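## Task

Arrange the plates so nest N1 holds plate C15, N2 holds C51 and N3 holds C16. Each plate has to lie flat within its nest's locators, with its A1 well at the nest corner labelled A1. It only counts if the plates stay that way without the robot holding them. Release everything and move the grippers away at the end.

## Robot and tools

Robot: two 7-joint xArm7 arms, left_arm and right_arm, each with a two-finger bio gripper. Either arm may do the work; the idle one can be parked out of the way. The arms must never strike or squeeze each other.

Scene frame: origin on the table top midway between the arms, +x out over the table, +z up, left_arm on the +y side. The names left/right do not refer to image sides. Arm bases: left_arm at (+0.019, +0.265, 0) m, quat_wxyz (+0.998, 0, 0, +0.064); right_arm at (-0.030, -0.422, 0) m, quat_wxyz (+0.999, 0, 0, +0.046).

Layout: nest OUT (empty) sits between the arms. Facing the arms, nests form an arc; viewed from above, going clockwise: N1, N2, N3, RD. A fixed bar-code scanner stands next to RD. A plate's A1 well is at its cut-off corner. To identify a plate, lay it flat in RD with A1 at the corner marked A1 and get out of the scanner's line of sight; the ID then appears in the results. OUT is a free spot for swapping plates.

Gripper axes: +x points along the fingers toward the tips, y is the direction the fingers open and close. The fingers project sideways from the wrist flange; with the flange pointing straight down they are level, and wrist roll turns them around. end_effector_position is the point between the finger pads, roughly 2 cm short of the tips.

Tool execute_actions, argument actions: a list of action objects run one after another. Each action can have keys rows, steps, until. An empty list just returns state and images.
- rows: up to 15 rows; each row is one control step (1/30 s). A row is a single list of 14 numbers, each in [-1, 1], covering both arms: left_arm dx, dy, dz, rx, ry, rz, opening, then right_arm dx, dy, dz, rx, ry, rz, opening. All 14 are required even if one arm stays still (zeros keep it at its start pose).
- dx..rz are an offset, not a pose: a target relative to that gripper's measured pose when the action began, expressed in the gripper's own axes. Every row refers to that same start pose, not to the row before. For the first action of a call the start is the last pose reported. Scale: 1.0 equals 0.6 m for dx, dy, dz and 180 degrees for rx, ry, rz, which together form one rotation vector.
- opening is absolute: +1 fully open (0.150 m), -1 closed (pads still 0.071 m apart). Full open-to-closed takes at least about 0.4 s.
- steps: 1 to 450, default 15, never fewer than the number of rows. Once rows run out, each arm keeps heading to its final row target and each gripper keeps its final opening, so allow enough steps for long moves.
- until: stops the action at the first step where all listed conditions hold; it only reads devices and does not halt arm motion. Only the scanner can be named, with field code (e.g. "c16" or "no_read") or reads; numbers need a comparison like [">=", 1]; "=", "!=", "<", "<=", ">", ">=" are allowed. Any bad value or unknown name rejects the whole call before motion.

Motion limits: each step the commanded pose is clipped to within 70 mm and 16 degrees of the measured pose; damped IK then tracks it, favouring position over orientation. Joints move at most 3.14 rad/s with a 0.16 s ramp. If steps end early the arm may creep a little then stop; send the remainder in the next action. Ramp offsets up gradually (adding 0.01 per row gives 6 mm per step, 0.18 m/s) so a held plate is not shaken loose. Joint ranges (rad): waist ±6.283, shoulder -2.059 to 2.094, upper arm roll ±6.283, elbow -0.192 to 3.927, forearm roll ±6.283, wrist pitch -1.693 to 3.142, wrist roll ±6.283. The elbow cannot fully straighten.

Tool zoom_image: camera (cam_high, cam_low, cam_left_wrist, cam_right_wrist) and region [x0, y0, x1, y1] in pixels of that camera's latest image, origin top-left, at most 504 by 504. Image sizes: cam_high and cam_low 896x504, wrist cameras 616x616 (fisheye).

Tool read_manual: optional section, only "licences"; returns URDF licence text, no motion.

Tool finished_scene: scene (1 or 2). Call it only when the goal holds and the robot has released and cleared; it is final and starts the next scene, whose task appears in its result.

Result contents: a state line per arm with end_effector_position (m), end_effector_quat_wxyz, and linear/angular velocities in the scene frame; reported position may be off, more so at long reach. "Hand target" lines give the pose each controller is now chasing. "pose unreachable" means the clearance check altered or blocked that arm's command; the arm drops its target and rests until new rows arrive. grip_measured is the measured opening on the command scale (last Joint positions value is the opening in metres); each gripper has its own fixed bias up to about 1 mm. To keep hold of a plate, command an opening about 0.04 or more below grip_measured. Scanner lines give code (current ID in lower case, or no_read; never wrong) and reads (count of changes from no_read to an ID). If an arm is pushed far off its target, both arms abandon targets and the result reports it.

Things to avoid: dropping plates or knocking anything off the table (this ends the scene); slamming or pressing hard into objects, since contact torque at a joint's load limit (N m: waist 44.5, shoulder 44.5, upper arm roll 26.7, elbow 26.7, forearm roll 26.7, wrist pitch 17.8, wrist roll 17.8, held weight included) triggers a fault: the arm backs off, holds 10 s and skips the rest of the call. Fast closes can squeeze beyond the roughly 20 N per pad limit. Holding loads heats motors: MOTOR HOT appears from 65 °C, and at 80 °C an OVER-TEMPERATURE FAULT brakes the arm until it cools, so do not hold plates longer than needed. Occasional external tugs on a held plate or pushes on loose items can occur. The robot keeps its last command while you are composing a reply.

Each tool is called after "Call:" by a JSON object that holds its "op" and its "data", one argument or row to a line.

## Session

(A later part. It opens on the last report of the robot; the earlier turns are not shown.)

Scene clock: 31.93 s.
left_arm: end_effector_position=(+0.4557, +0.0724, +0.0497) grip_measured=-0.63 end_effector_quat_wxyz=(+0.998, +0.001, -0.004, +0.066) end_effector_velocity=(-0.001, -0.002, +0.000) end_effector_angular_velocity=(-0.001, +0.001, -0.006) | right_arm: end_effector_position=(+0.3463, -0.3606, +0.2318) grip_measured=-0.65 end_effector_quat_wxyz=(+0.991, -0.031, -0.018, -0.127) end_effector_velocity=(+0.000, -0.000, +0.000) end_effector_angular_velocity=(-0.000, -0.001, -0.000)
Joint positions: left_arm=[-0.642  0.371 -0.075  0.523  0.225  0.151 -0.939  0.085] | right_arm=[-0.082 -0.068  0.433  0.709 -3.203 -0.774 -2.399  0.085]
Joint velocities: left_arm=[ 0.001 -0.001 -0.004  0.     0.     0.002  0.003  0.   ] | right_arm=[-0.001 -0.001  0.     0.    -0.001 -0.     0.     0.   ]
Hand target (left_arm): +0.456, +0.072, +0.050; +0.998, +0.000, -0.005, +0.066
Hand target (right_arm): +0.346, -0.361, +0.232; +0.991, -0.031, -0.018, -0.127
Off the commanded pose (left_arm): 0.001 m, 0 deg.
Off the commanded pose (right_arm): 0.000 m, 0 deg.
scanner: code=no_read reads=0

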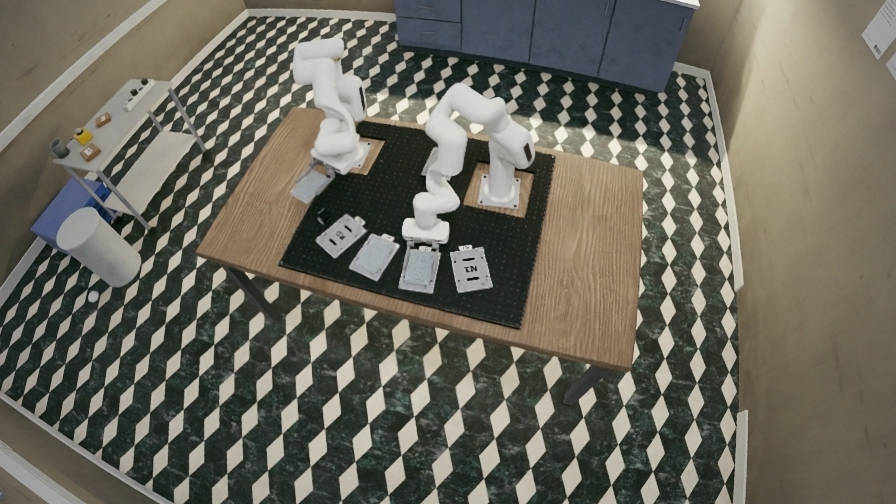

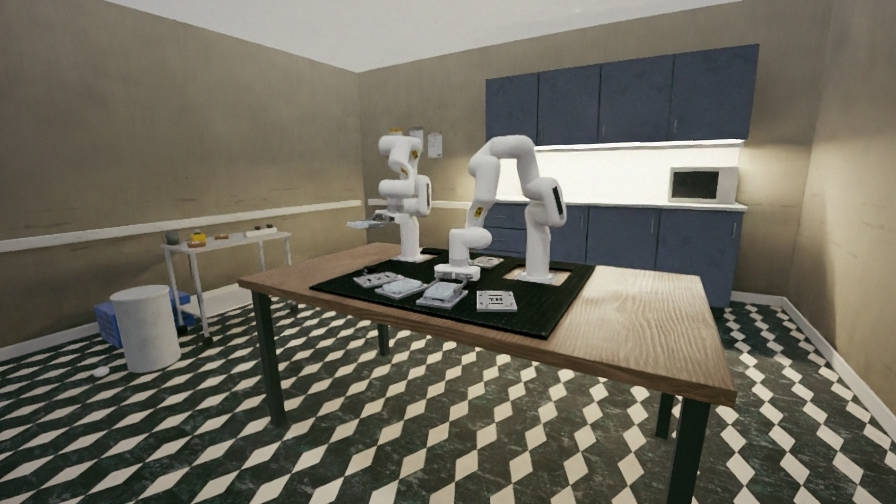

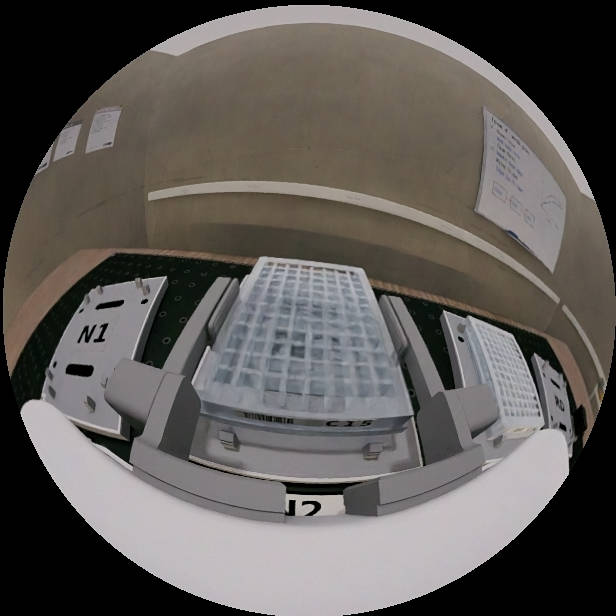

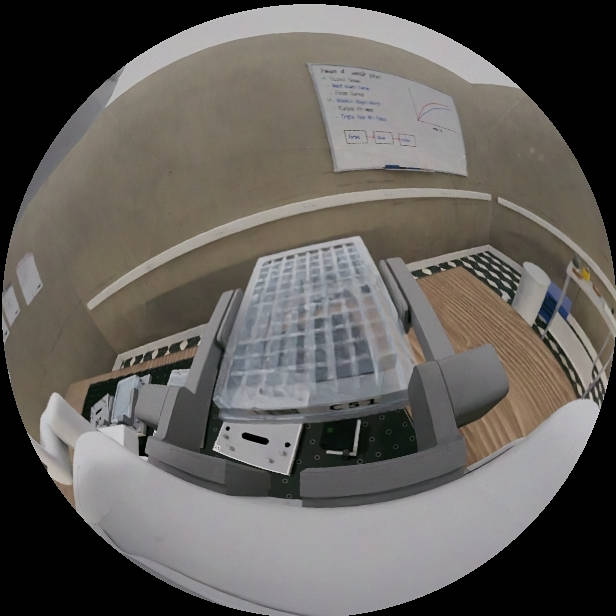

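Call:
{"op": "execute_actions", "data": {
  "actions": [
    {"rows": [
[0,0,0.01,0,0,0,-0.76, 0.0002,0.015,-0.003,0.0007,0.0003,0.004,-0.78],
[0,0,0.025,0,0,0,-0.76, 0.0004,0.04,-0.008,0.0018,0.0009,0.0106,-0.78],
[0,0,0.045,0,0,0,-0.76, 0.0007,0.07,-0.0144,0.0032,0.0016,0.0185,-0.78],
[-0.002,0.012,0.06,0,0,0.004,-0.76, 0.0011,0.105,-0.0216,0.0048,0.0024,0.0277,-0.78],
[-0.006,0.036,0.067,0,0,0.013,-0.76, 0.0015,0.14,-0.0288,0.0063,0.0032,0.037,-0.78],
[-0.010,0.064,0.067,0,0,0.023,-0.76, 0.0018,0.175,-0.036,0.0079,0.004,0.0462,-0.78],
[-0.015,0.092,0.067,0,0,0.033,-0.76, 0.0022,0.21,-0.0432,0.0095,0.0048,0.0555,-0.78],
[-0.019,0.12,0.067,0,0,0.043,-0.76, 0.0026,0.245,-0.0504,0.0111,0.0056,0.0647,-0.78],
[-0.024,0.148,0.067,0,0,0.053,-0.76, 0.0029,0.28,-0.0576,0.0127,0.0064,0.074,-0.78],
[-0.028,0.176,0.067,0,0,0.063,-0.76, 0.0033,0.315,-0.0648,0.0143,0.0072,0.0832,-0.78],
[-0.033,0.204,0.067,0,0,0.073,-0.76, 0.0037,0.35,-0.072,0.0158,0.008,0.0925,-0.78],
[-0.037,0.232,0.067,0,0,0.083,-0.76, 0.004,0.385,-0.0792,0.0174,0.0088,0.1017,-0.78],
[-0.041,0.256,0.067,0,0,0.091,-0.76, 0.0044,0.415,-0.0854,0.0188,0.0094,0.1096,-0.78],
[-0.044,0.276,0.067,0,0,0.098,-0.76, 0.0046,0.44,-0.0905,0.0199,0.01,0.1162,-0.78],
[-0.0463,0.2896,0.067,0,0,0.103,-0.76, 0.0048,0.4573,-0.0941,0.0207,0.0104,0.1208,-0.78]], "steps": 35},
    {"rows": [[0,0,-0.008,0,0,0,-0.76,0,0,0,0,0,0,-0.78],[0,0,-0.018,0,0,0,-0.76,0,0,0,0,0,0,-0.78],[0,0,-0.03,0,0,0,-0.76,0,0,0,0,0,0,-0.78],[0,0,-0.042,0,0,0,-0.76,0,0,0,0,0,0,-0.78],[0,0,-0.054,0,0,0,-0.76,0,0,0,0,0,0,-0.78],[0,0,-0.062,0,0,0,-0.76,0,0,0,0,0,0,-0.78],[0,0,-0.067,0,0,0,-0.76,0,0,0,0,0,0,-0.78]], "steps": 22}
  ]
}}

Call:
{"op": "zoom_image", "data": {
  "camera": "cam_left_wrist",
  "region": [160, 230, 460, 480]
}}

Scene clock: 34.60 s.
left_arm: end_effector_position=(+0.4048, +0.2403, +0.0492) grip_measured=-0.63 end_effector_quat_wxyz=(+0.974, -0.001, -0.004, +0.226) end_effector_velocity=(-0.000, +0.001, -0.001) end_effector_angular_velocity=(+0.001, +0.002, +0.003) | right_arm: end_effector_position=(+0.4212, -0.1009, +0.1609) grip_measured=-0.65 end_effector_quat_wxyz=(+0.998, +0.000, -0.001, +0.061) end_effector_velocity=(-0.000, +0.000, -0.001) end_effector_angular_velocity=(-0.000, +0.001, +0.001)
Joint positions: left_arm=[-0.48   0.246  0.019  0.221  0.045 -0.033 -0.835  0.085] | right_arm=[ 0.302  0.628  0.561  1.362 -3.569 -0.857 -2.109  0.085]
Joint velocities: left_arm=[-0.001  0.002  0.002 -0.    -0.001 -0.001 -0.001  0.   ] | right_arm=[ 0.     0.001  0.    -0.     0.    -0.    -0.001 -0.   ]
Hand target (left_arm): +0.405, +0.240, +0.049; +0.974, -0.001, -0.004, +0.226
Hand target (right_arm): +0.421, -0.101, +0.161; +0.998, +0.000, -0.001, +0.061
Off the commanded pose (left_arm): 0.000 m, 0 deg.
Off the commanded pose (right_arm): 0.000 m, 0 deg.
scanner: code=no_read reads=0

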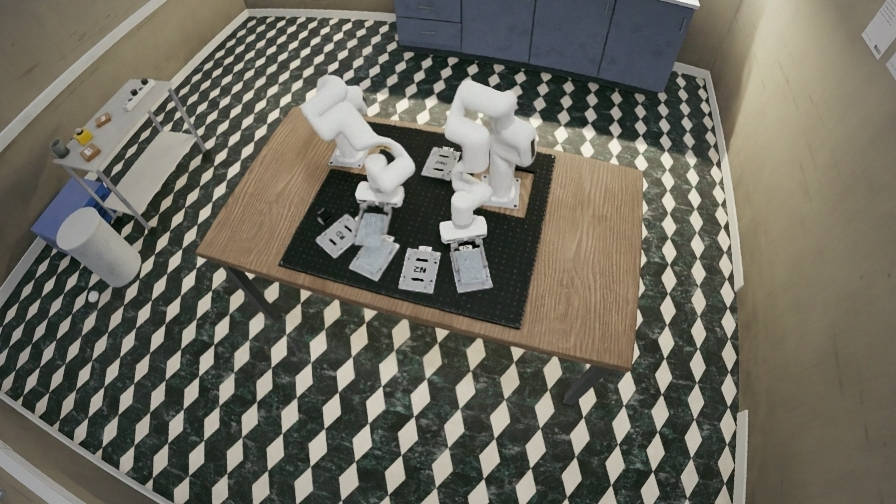

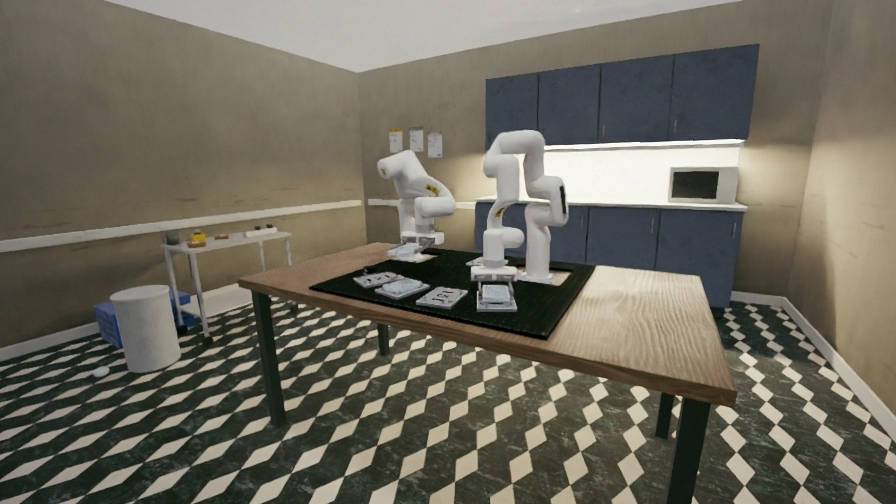

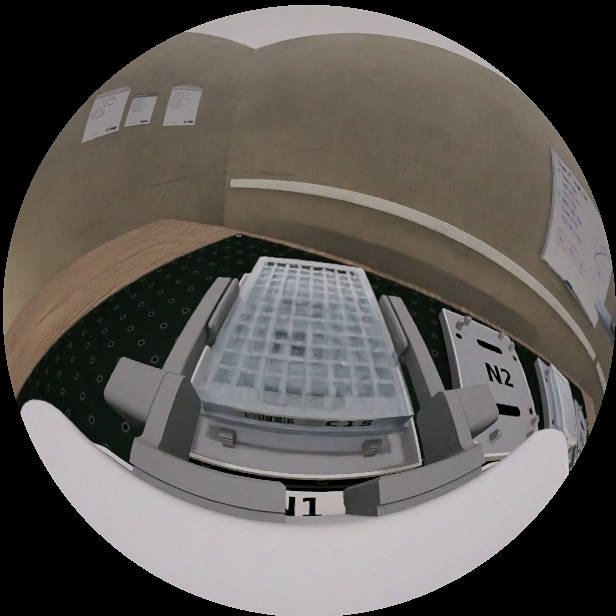

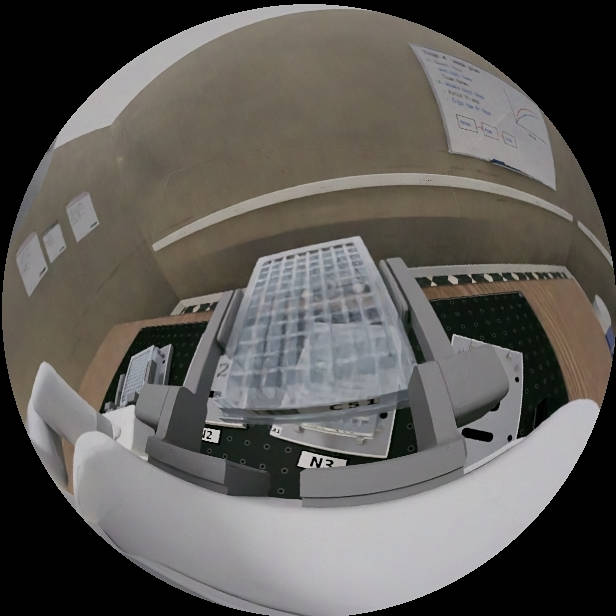

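Region (160, 230, 460, 480) of cam_left_wrist's 616x616 image, scaled by 1.680, with more detail than that image has.

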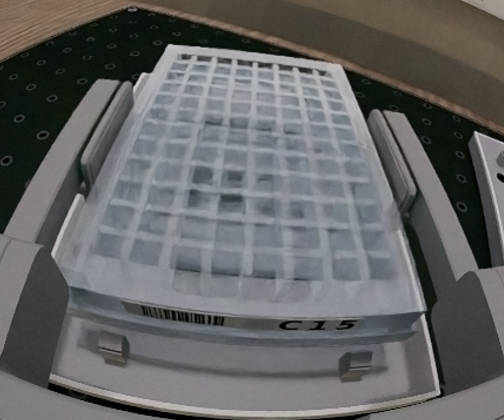

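Call:
{"op": "execute_actions", "data": {
  "actions": [
    {"rows": [[0.0009,0.0004,0,0,0,0,-0.76,0,0,0,0,0,0,-0.78],[0.0017,0.0008,0,0,0,0,-0.76,0,0,0,0,0,0,-0.78],[0.0017,0.0008,0,0,0,0,-0.76,0,0,0,0,0,0,-0.78],[0.0017,0.0008,-0.002,0,0,0,-0.76,0,0,0,0,0,0,-0.78],[0.0017,0.0008,-0.004,0,0,0,-0.76,0,0,0,0,0,0,-0.78],[0.0017,0.0008,-0.006,0,0,0,-0.76,0,0,0,0,0,0,-0.78],[0.0017,0.0008,-0.008,0,0,0,-0.76,0,0,0,0,0,0,-0.78],[0.0017,0.0008,-0.010,0,0,0,-0.76,0,0,0,0,0,0,-0.78],[0.0017,0.0008,-0.012,0,0,0,-0.76,0,0,0,0,0,0,-0.78],[0.0017,0.0008,-0.014,0,0,0,-0.76,0,0,0,0,0,0,-0.78],[0.0017,0.0008,-0.016,0,0,0,-0.76,0,0,0,0,0,0,-0.78],[0.0017,0.0008,-0.018,0,0,0,-0.76,0,0,0,0,0,0,-0.78],[0.0017,0.0008,-0.020,0,0,0,-0.76,0,0,0,0,0,0,-0.78],[0.0017,0.0008,-0.022,0,0,0,-0.76,0,0,0,0,0,0,-0.78]], "steps": 26}
  ]
}}

Call:
{"op": "zoom_image", "data": {
  "camera": "cam_left_wrist",
  "region": [160, 230, 460, 480]
}}

Scene clock: 35.83 s.
left_arm: end_effector_position=(+0.4058, +0.2410, +0.0362) grip_measured=-0.63 end_effector_quat_wxyz=(+0.974, -0.001, -0.004, +0.226) end_effector_velocity=(-0.000, -0.000, -0.001) end_effector_angular_velocity=(+0.001, +0.002, -0.001) | right_arm: end_effector_position=(+0.4212, -0.1009, +0.1609) grip_measured=-0.65 end_effector_quat_wxyz=(+0.998, +0.000, -0.001, +0.061) end_effector_velocity=(+0.000, -0.000, +0.000) end_effector_angular_velocity=(+0.001, -0.001, -0.002)
Joint positions: left_arm=[-0.48   0.321  0.022  0.24   0.046 -0.089 -0.832  0.085] | right_arm=[ 0.302  0.628  0.561  1.362 -3.569 -0.857 -2.109  0.085]
Joint velocities: left_arm=[-0.001  0.002  0.     0.    -0.001  0.     0.001 -0.   ] | right_arm=[-0.001 -0.001 -0.     0.     0.     0.001  0.002  0.   ]
Hand target (left_arm): +0.406, +0.241, +0.036; +0.974, -0.001, -0.004, +0.226
Hand target (right_arm): +0.421, -0.101, +0.161; +0.998, +0.000, -0.001, +0.061
Off the commanded pose (left_arm): 0.000 m, 0 deg.
Off the commanded pose (right_arm): 0.000 m, 0 deg.
scanner: code=no_read reads=0

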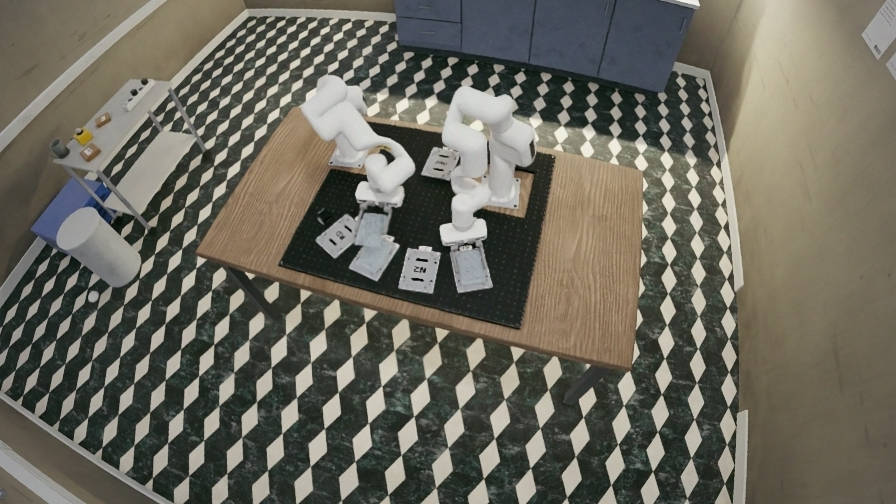

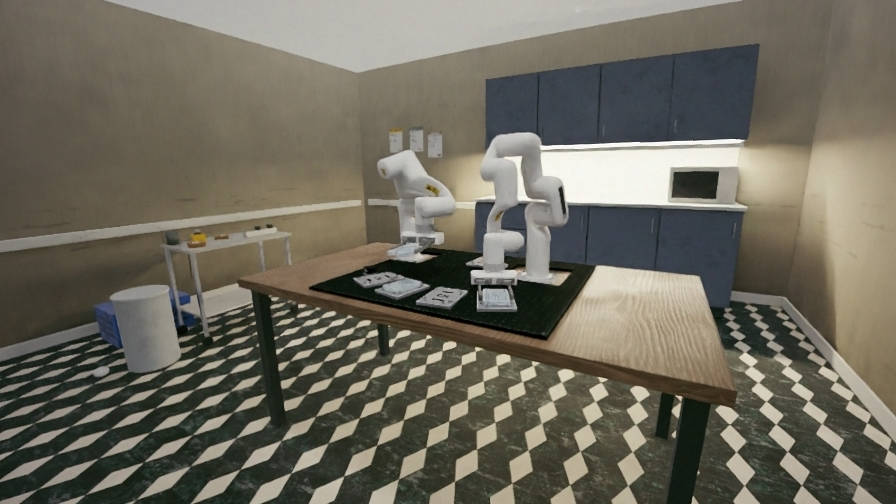

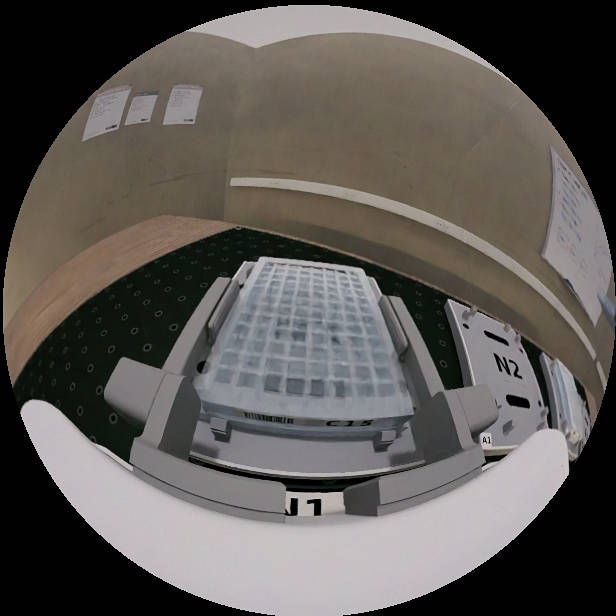

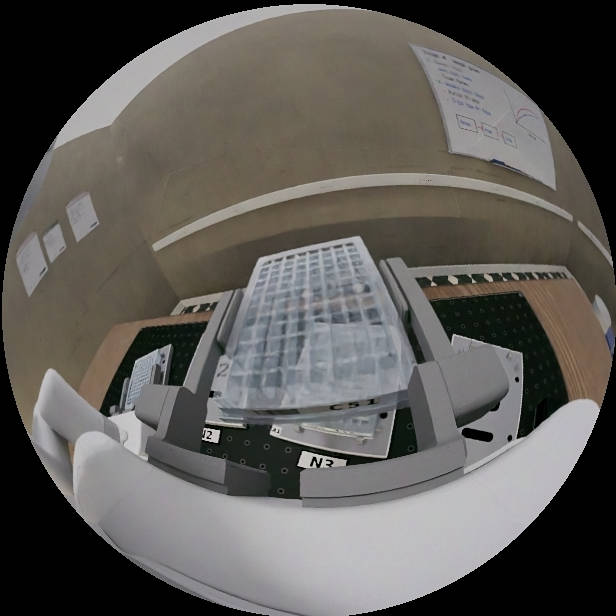

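Region (160, 230, 460, 480) of cam_left_wrist's 616x616 image, scaled by 1.680, with more detail than that image has.

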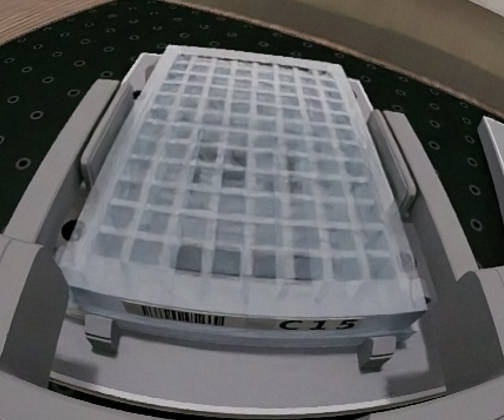

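Call:
{"op": "execute_actions", "data": {
  "actions": [
    {"rows": [[0,0,0,0,0,0,-0.68,0,0,0,0,0,0,-0.78],[0,0,0,0,0,0,-0.58,0,0,0,0,0,0,-0.78],[0,0,0,0,0,0,-0.45,0,0,0,0,0,0,-0.78],[0,0,0,0,0,0,-0.3,0,0,0,0,0,0,-0.78],[0,0,0,0,0,0,-0.18,0,0,0,0,0,0,-0.78],[0,0,0,0,0,0,-0.1,0,0,0,0,0,0,-0.78]], "steps": 12},
    {"rows": [
[0,0,0.01,0,0,0,-0.1, 0,0,0,0,0,0,-0.78],
[0,0,0.03,0,0,0,-0.1, 0,0,0,0,0,0,-0.78],
[0,0,0.055,0,0,0,-0.1, 0,0,0,0,0,0,-0.78],
[0,0,0.08,0,0,0,-0.1, 0,0,0,0,0,0,-0.78],
[0.005,0.02,0.105,0,0,0,-0.1, 0,0,0,0,0,0,-0.78],
[0.015,0.055,0.13,0,0,0,-0.1, 0.004,0.013,-0.005,0,0,0,-0.78],
[0.025,0.095,0.155,0,0,0,-0.1, 0.011,0.036,-0.013,0,0,0,-0.78],
[0.036,0.135,0.18,0,0,0,-0.1, 0.02,0.066,-0.023,0,0,-0.001,-0.78],
[0.047,0.175,0.205,0,0,0,-0.1, 0.031,0.1,-0.035,0,0,-0.001,-0.78],
[0.058,0.215,0.23,0,0,0,-0.1, 0.042,0.135,-0.047,0,0,-0.0015,-0.78],
[0.069,0.255,0.255,0,0,0,-0.1, 0.053,0.17,-0.06,0,0,-0.002,-0.78],
[0.08,0.295,0.28,0,0,0,-0.1, 0.063,0.205,-0.072,0,0,-0.002,-0.78],
[0.09,0.33,0.305,0,0,0,-0.1, 0.073,0.237,-0.083,0,0,-0.0025,-0.78],
[0.1,0.365,0.33,0,0,0,-0.1, 0.082,0.266,-0.094,0,0,-0.003,-0.78],
[0.107,0.39,0.357,0,0,0,-0.1, 0.089,0.288,-0.1015,0,0,-0.003,-0.78]], "steps": 38}
  ]
}}

Scene clock: 38.30 s.
left_arm: end_effector_position=(+0.3578, +0.4774, +0.2471) grip_measured=-0.10 end_effector_quat_wxyz=(+0.974, -0.002, -0.003, +0.225) end_effector_velocity=(-0.000, +0.005, +0.006) end_effector_angular_velocity=(+0.001, -0.008, +0.006) | right_arm: end_effector_position=(+0.4534, +0.0745, +0.0994) grip_measured=-0.65 end_effector_quat_wxyz=(+0.997, +0.021, -0.017, +0.075) end_effector_velocity=(+0.006, +0.005, +0.013) end_effector_angular_velocity=(+0.025, -0.019, +0.017)
Joint positions: left_arm=[ 0.071 -0.764  0.441  0.272  0.349  1.011 -0.116  0.107] | right_arm=[ 0.764  1.446  0.635  2.705 -3.797 -1.29  -2.174  0.085]
Joint velocities: left_arm=[ 0.005 -0.006  0.004  0.011 -0.     0.007  0.005  0.   ] | right_arm=[-0.011  0.019  0.136  0.048 -0.138 -0.023 -0.008  0.   ]
Hand target (left_arm): +0.358, +0.478, +0.248; +0.974, -0.002, -0.004, +0.226
Hand target (right_arm): +0.454, +0.075, +0.100; +0.997, +0.022, -0.017, +0.076
Off the commanded pose (left_arm): 0.004 m, 0 deg.
Off the commanded pose (right_arm): 0.003 m, 4 deg.
scanner: code=no_read reads=0
elbow stopped short (right arm): the move would have taken joint 4 (elbow) straighter than the controller allows; a more bent joint 4 avoids this.

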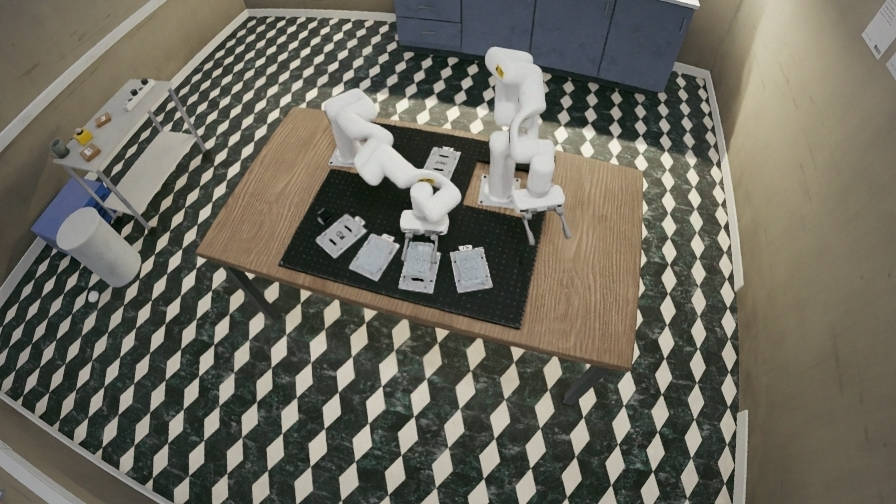

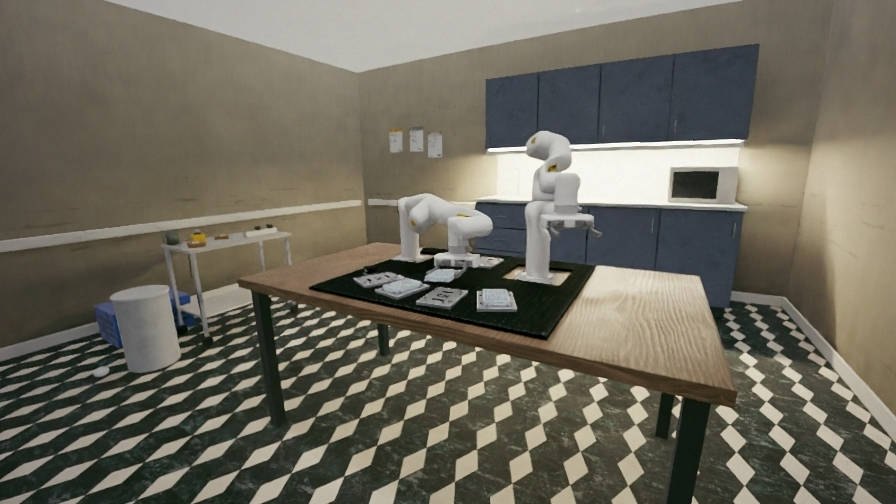

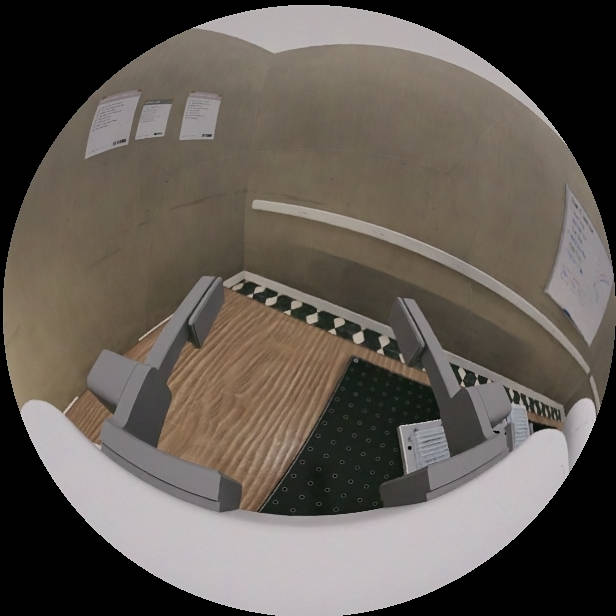

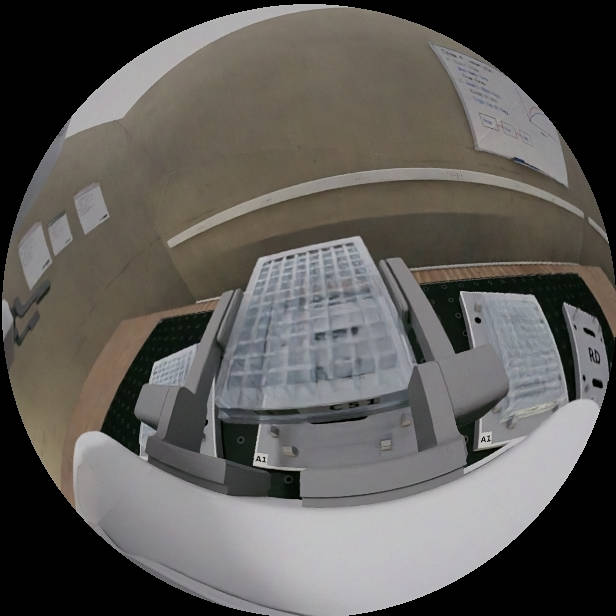

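Call:
{"op": "execute_actions", "data": {
  "actions": [
    {"rows": [[0,0,0,0,0,0,-0.1, 0,-0.004,0,-0.003,0.003,-0.003,-0.78],[0,0,0,0,0,0,-0.1, 0,-0.008,0,-0.007,0.006,-0.006,-0.78],[0,0,0,0,0,0,-0.1, 0,-0.012,0,-0.010,0.009,-0.009,-0.78],[0,0,0,0,0,0,-0.1, 0,-0.015,0,-0.0127,0.0116,-0.0117,-0.78]], "steps": 25}
  ]
}}

Scene clock: 39.80 s.
left_arm: end_effector_position=(+0.3578, +0.4774, +0.2471) grip_measured=-0.10 end_effector_quat_wxyz=(+0.974, -0.002, -0.003, +0.225) end_effector_velocity=(-0.000, +0.000, +0.000) end_effector_angular_velocity=(-0.000, -0.001, +0.001) | right_arm: end_effector_position=(+0.4542, +0.0648, +0.0991) grip_measured=-0.65 end_effector_quat_wxyz=(+0.998, +0.007, -0.005, +0.064) end_effector_velocity=(-0.000, -0.000, -0.000) end_effector_angular_velocity=(-0.002, +0.001, -0.000)
Joint positions: left_arm=[ 0.071 -0.764  0.441  0.272  0.349  1.011 -0.116  0.107] | right_arm=[ 0.746  1.457  0.724  2.708 -3.882 -1.342 -2.142  0.085]
Joint velocities: left_arm=[ 0.001 -0.001 -0.    -0.    -0.001 -0.    -0.    -0.   ] | right_arm=[-0.013  0.014  0.105  0.    -0.107 -0.018  0.022 -0.   ]
Hand target (left_arm): +0.358, +0.477, +0.247; +0.974, -0.002, -0.003, +0.225
Hand target (right_arm): +0.454, +0.065, +0.099; +0.998, +0.007, -0.005, +0.064
Off the commanded pose (left_arm): 0.000 m, 0 deg.
Off the commanded pose (right_arm): 0.001 m, 1 deg.
scanner: code=no_read reads=0
elbow stopped short (right arm): the move would have taken joint 4 (elbow) straighter than the controller allows; a more bent joint 4 avoids this.

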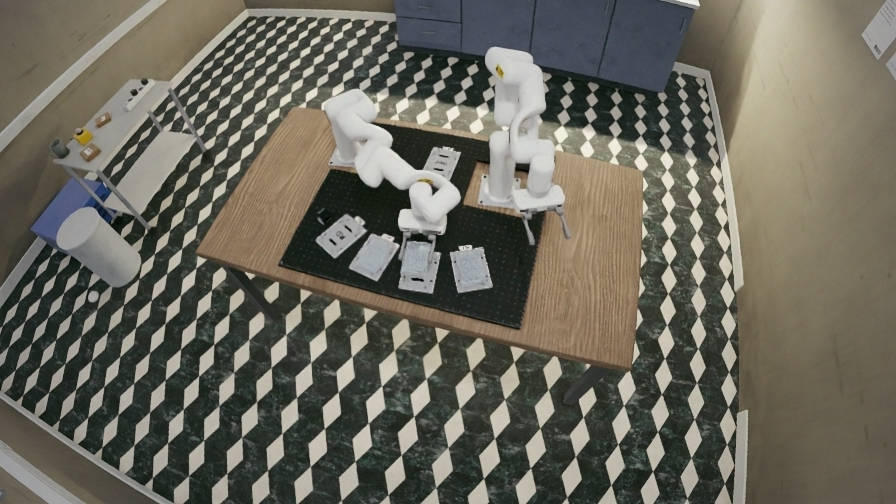

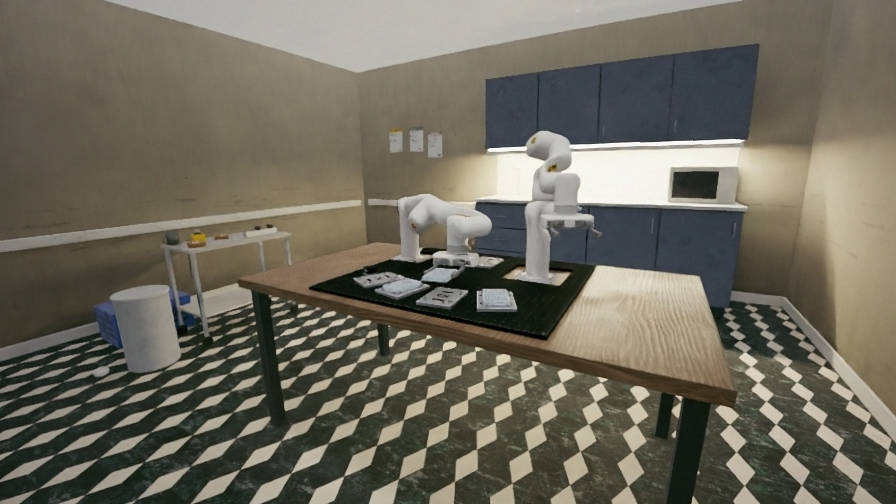

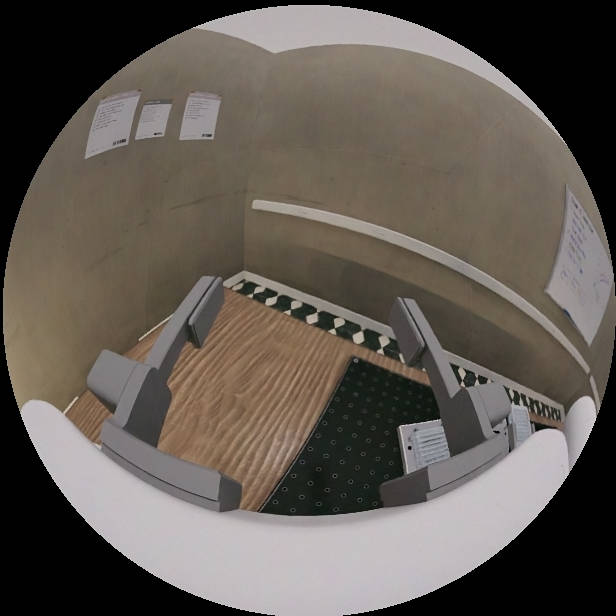

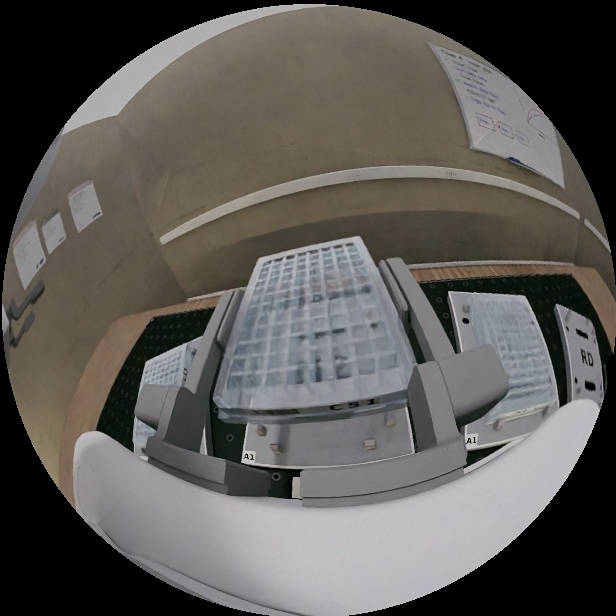

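Call:
{"op": "execute_actions", "data": {
  "actions": [
    {"rows": [
[0,0,0,0,0,0,-0.1, -0.005,-0.015,0,-0.001,0.001,-0.006,-0.78],
[0,0,0,0,0,0,-0.1, -0.014,-0.04,0,-0.002,0.0015,-0.015,-0.78],
[0,0,0,0,0,0,-0.1, -0.026,-0.075,0,-0.003,0.002,-0.029,-0.78],
[0,0,0,0,0,0,-0.1, -0.04,-0.115,0,-0.004,0.003,-0.044,-0.78],
[0,0,0,0,0,0,-0.1, -0.054,-0.155,0,-0.0045,0.003,-0.06,-0.78],
[0,0,0,0,0,0,-0.1, -0.068,-0.195,0,-0.0045,0.003,-0.075,-0.78],
[0,0,0,0,0,0,-0.1, -0.082,-0.235,0,-0.0045,0.003,-0.09,-0.78],
[0,0,0,0,0,0,-0.1, -0.096,-0.275,0,-0.0045,0.003,-0.106,-0.78],
[0,0,0,0,0,0,-0.1, -0.11,-0.315,0,-0.0045,0.003,-0.121,-0.78],
[0,0,0,0,0,0,-0.1, -0.124,-0.355,0,-0.0045,0.003,-0.136,-0.78],
[0,0,0,0,0,0,-0.1, -0.138,-0.395,0,-0.0045,0.003,-0.152,-0.78],
[0,0,0,0,0,0,-0.1, -0.152,-0.435,0,-0.0045,0.003,-0.167,-0.78],
[0,0,0,0,0,0,-0.1, -0.165,-0.475,0,-0.0045,0.003,-0.182,-0.78],
[0,0,0,0,0,0,-0.1, -0.177,-0.508,0,-0.0045,0.003,-0.195,-0.78],
[0,0,0,0,0,0,-0.1, -0.1853,-0.532,0,-0.0045,0.003,-0.2044,-0.78]], "steps": 45}
  ]
}}

Scene clock: 41.87 s.
left_arm: end_effector_position=(+0.3578, +0.4774, +0.2471) grip_measured=-0.10 end_effector_quat_wxyz=(+0.974, -0.002, -0.003, +0.225) end_effector_velocity=(+0.000, -0.000, -0.000) end_effector_angular_velocity=(-0.000, +0.001, -0.001) | right_arm: end_effector_position=(+0.3818, -0.2647, +0.0927) grip_measured=-0.65 end_effector_quat_wxyz=(+0.896, -0.152, +0.065, -0.413) end_effector_velocity=(+0.005, -0.001, +0.010) end_effector_angular_velocity=(+0.728, -0.563, +1.150)
Joint positions: left_arm=[ 0.071 -0.764  0.441  0.272  0.349  1.011 -0.116  0.107] | right_arm=[ 0.241  0.943  0.595  1.519 -3.655 -1.096 -1.148  0.085]
Joint velocities: left_arm=[-0.     0.001 -0.     0.    -0.     0.     0.     0.   ] | right_arm=[-0.362 -1.037  0.229 -1.635 -0.436  1.285 -0.519  0.   ]
Hand target (left_arm): +0.358, +0.477, +0.247; +0.974, -0.002, -0.003, +0.225
Hand target (right_arm): +0.382, -0.264, +0.094; +0.928, -0.105, +0.043, -0.355
Off the commanded pose (left_arm): 0.000 m, 0 deg.
Off the commanded pose (right_arm): 0.003 m, 28 deg; orientation clipped at the last step of the last action.
scanner: code=no_read reads=0
elbow stopped short (right arm): the move would have taken joint 4 (elbow) straighter than the controller allows; a more bent joint 4 avoids this.

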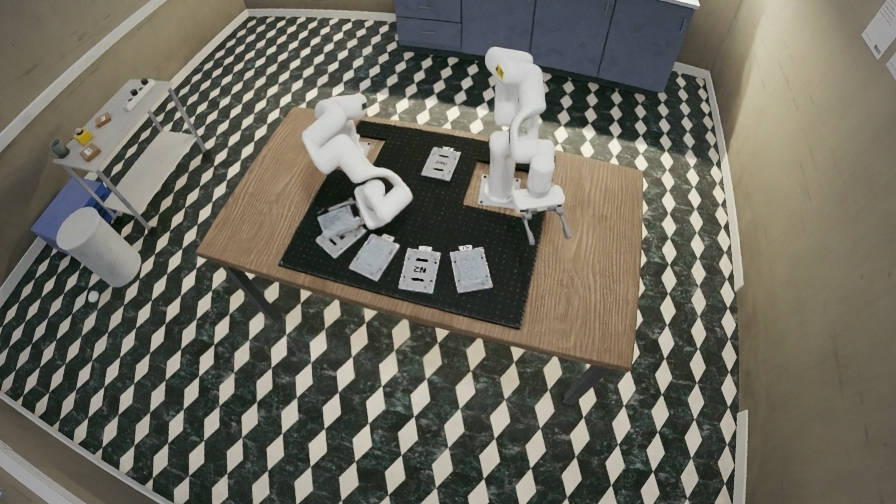

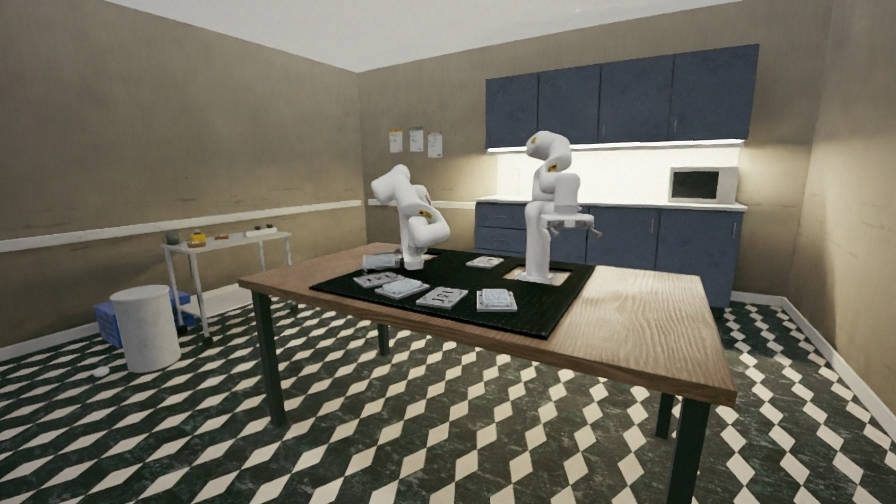

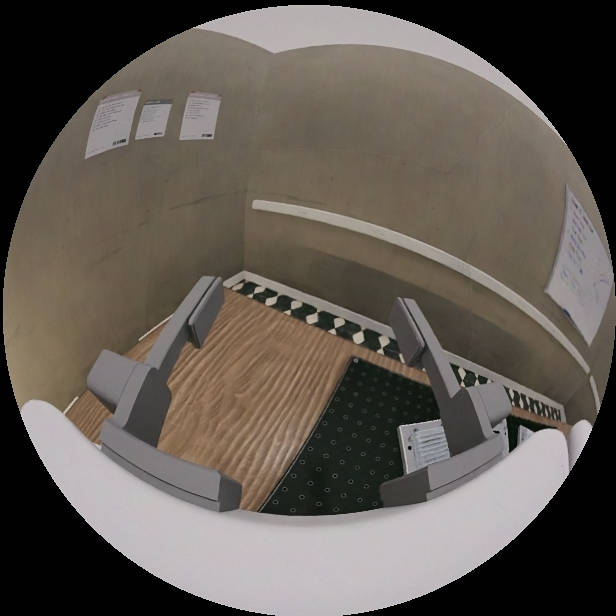

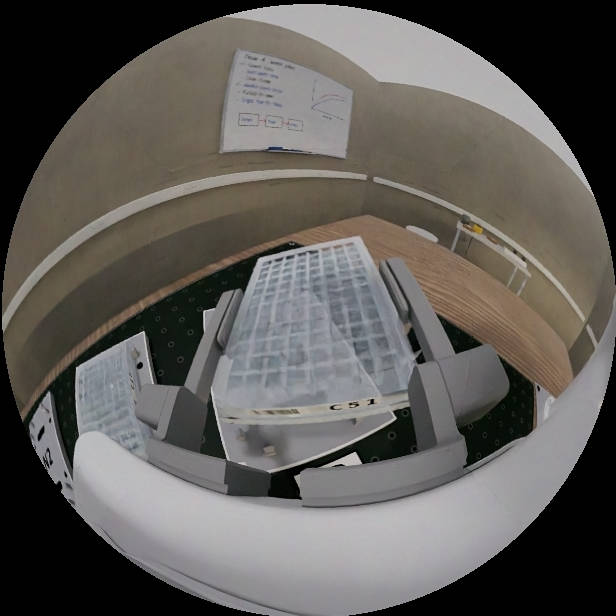

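The right arm was still rotating when the action ended; I'll read the settled pose before correcting it.

Call:
{"op": "execute_actions", "data": {
  "actions": []
}}

Scene clock: 41.93 s.
left_arm: end_effector_position=(+0.3578, +0.4774, +0.2471) grip_measured=-0.10 end_effector_quat_wxyz=(+0.974, -0.002, -0.003, +0.225) end_effector_velocity=(-0.000, +0.000, -0.000) end_effector_angular_velocity=(-0.000, +0.001, +0.000) | right_arm: end_effector_position=(+0.3819, -0.2648, +0.0935) grip_measured=-0.65 end_effector_quat_wxyz=(+0.915, -0.126, +0.052, -0.381) end_effector_velocity=(-0.002, -0.002, +0.019) end_effector_angular_velocity=(+0.596, -0.476, +0.953)
Joint positions: left_arm=[ 0.071 -0.764  0.441  0.272  0.349  1.011 -0.116  0.107] | right_arm=[ 0.217  0.877  0.61   1.416 -3.683 -1.013 -1.181  0.085]
Joint velocities: left_arm=[ 0.001  0.     0.    -0.    -0.     0.     0.     0.   ] | right_arm=[-0.317 -0.868  0.2   -1.329 -0.361  1.069 -0.421  0.   ]
Hand target (left_arm): +0.358, +0.477, +0.247; +0.974, -0.002, -0.003, +0.225
Hand target (right_arm): +0.382, -0.264, +0.094; +0.928, -0.105, +0.043, -0.355
Off the commanded pose (left_arm): 0.000 m, 0 deg.
Off the commanded pose (right_arm): 0.003 m, 22 deg; orientation clipped at the last step of the last action.
scanner: code=no_read reads=0

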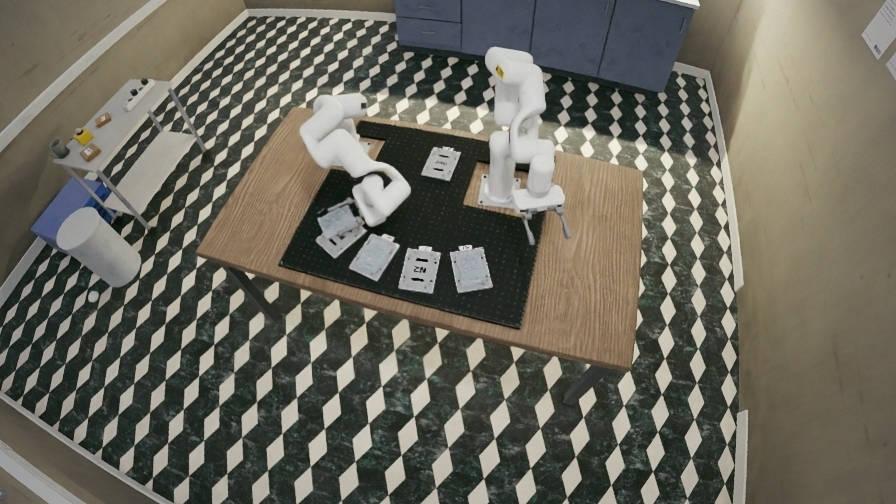

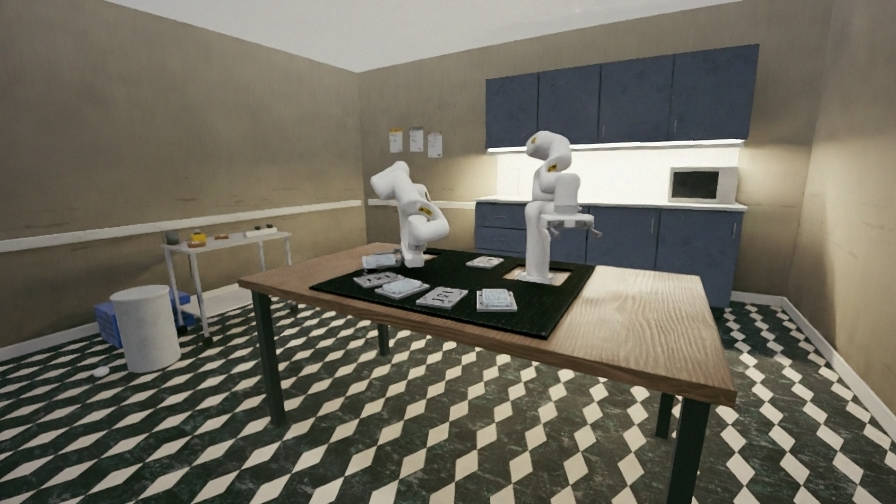

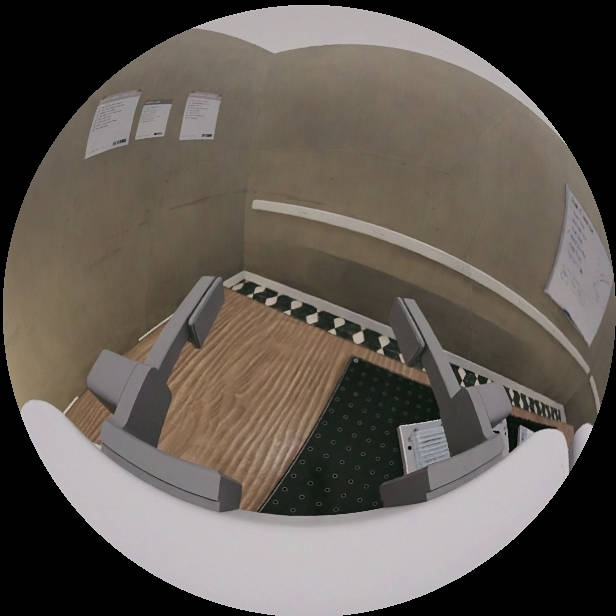

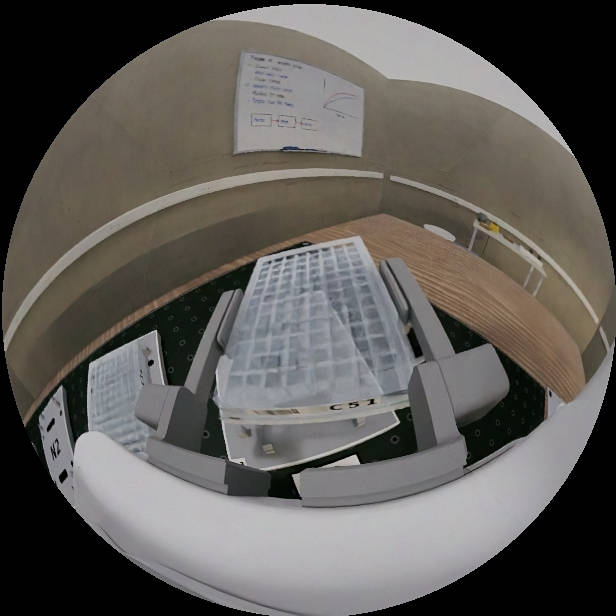

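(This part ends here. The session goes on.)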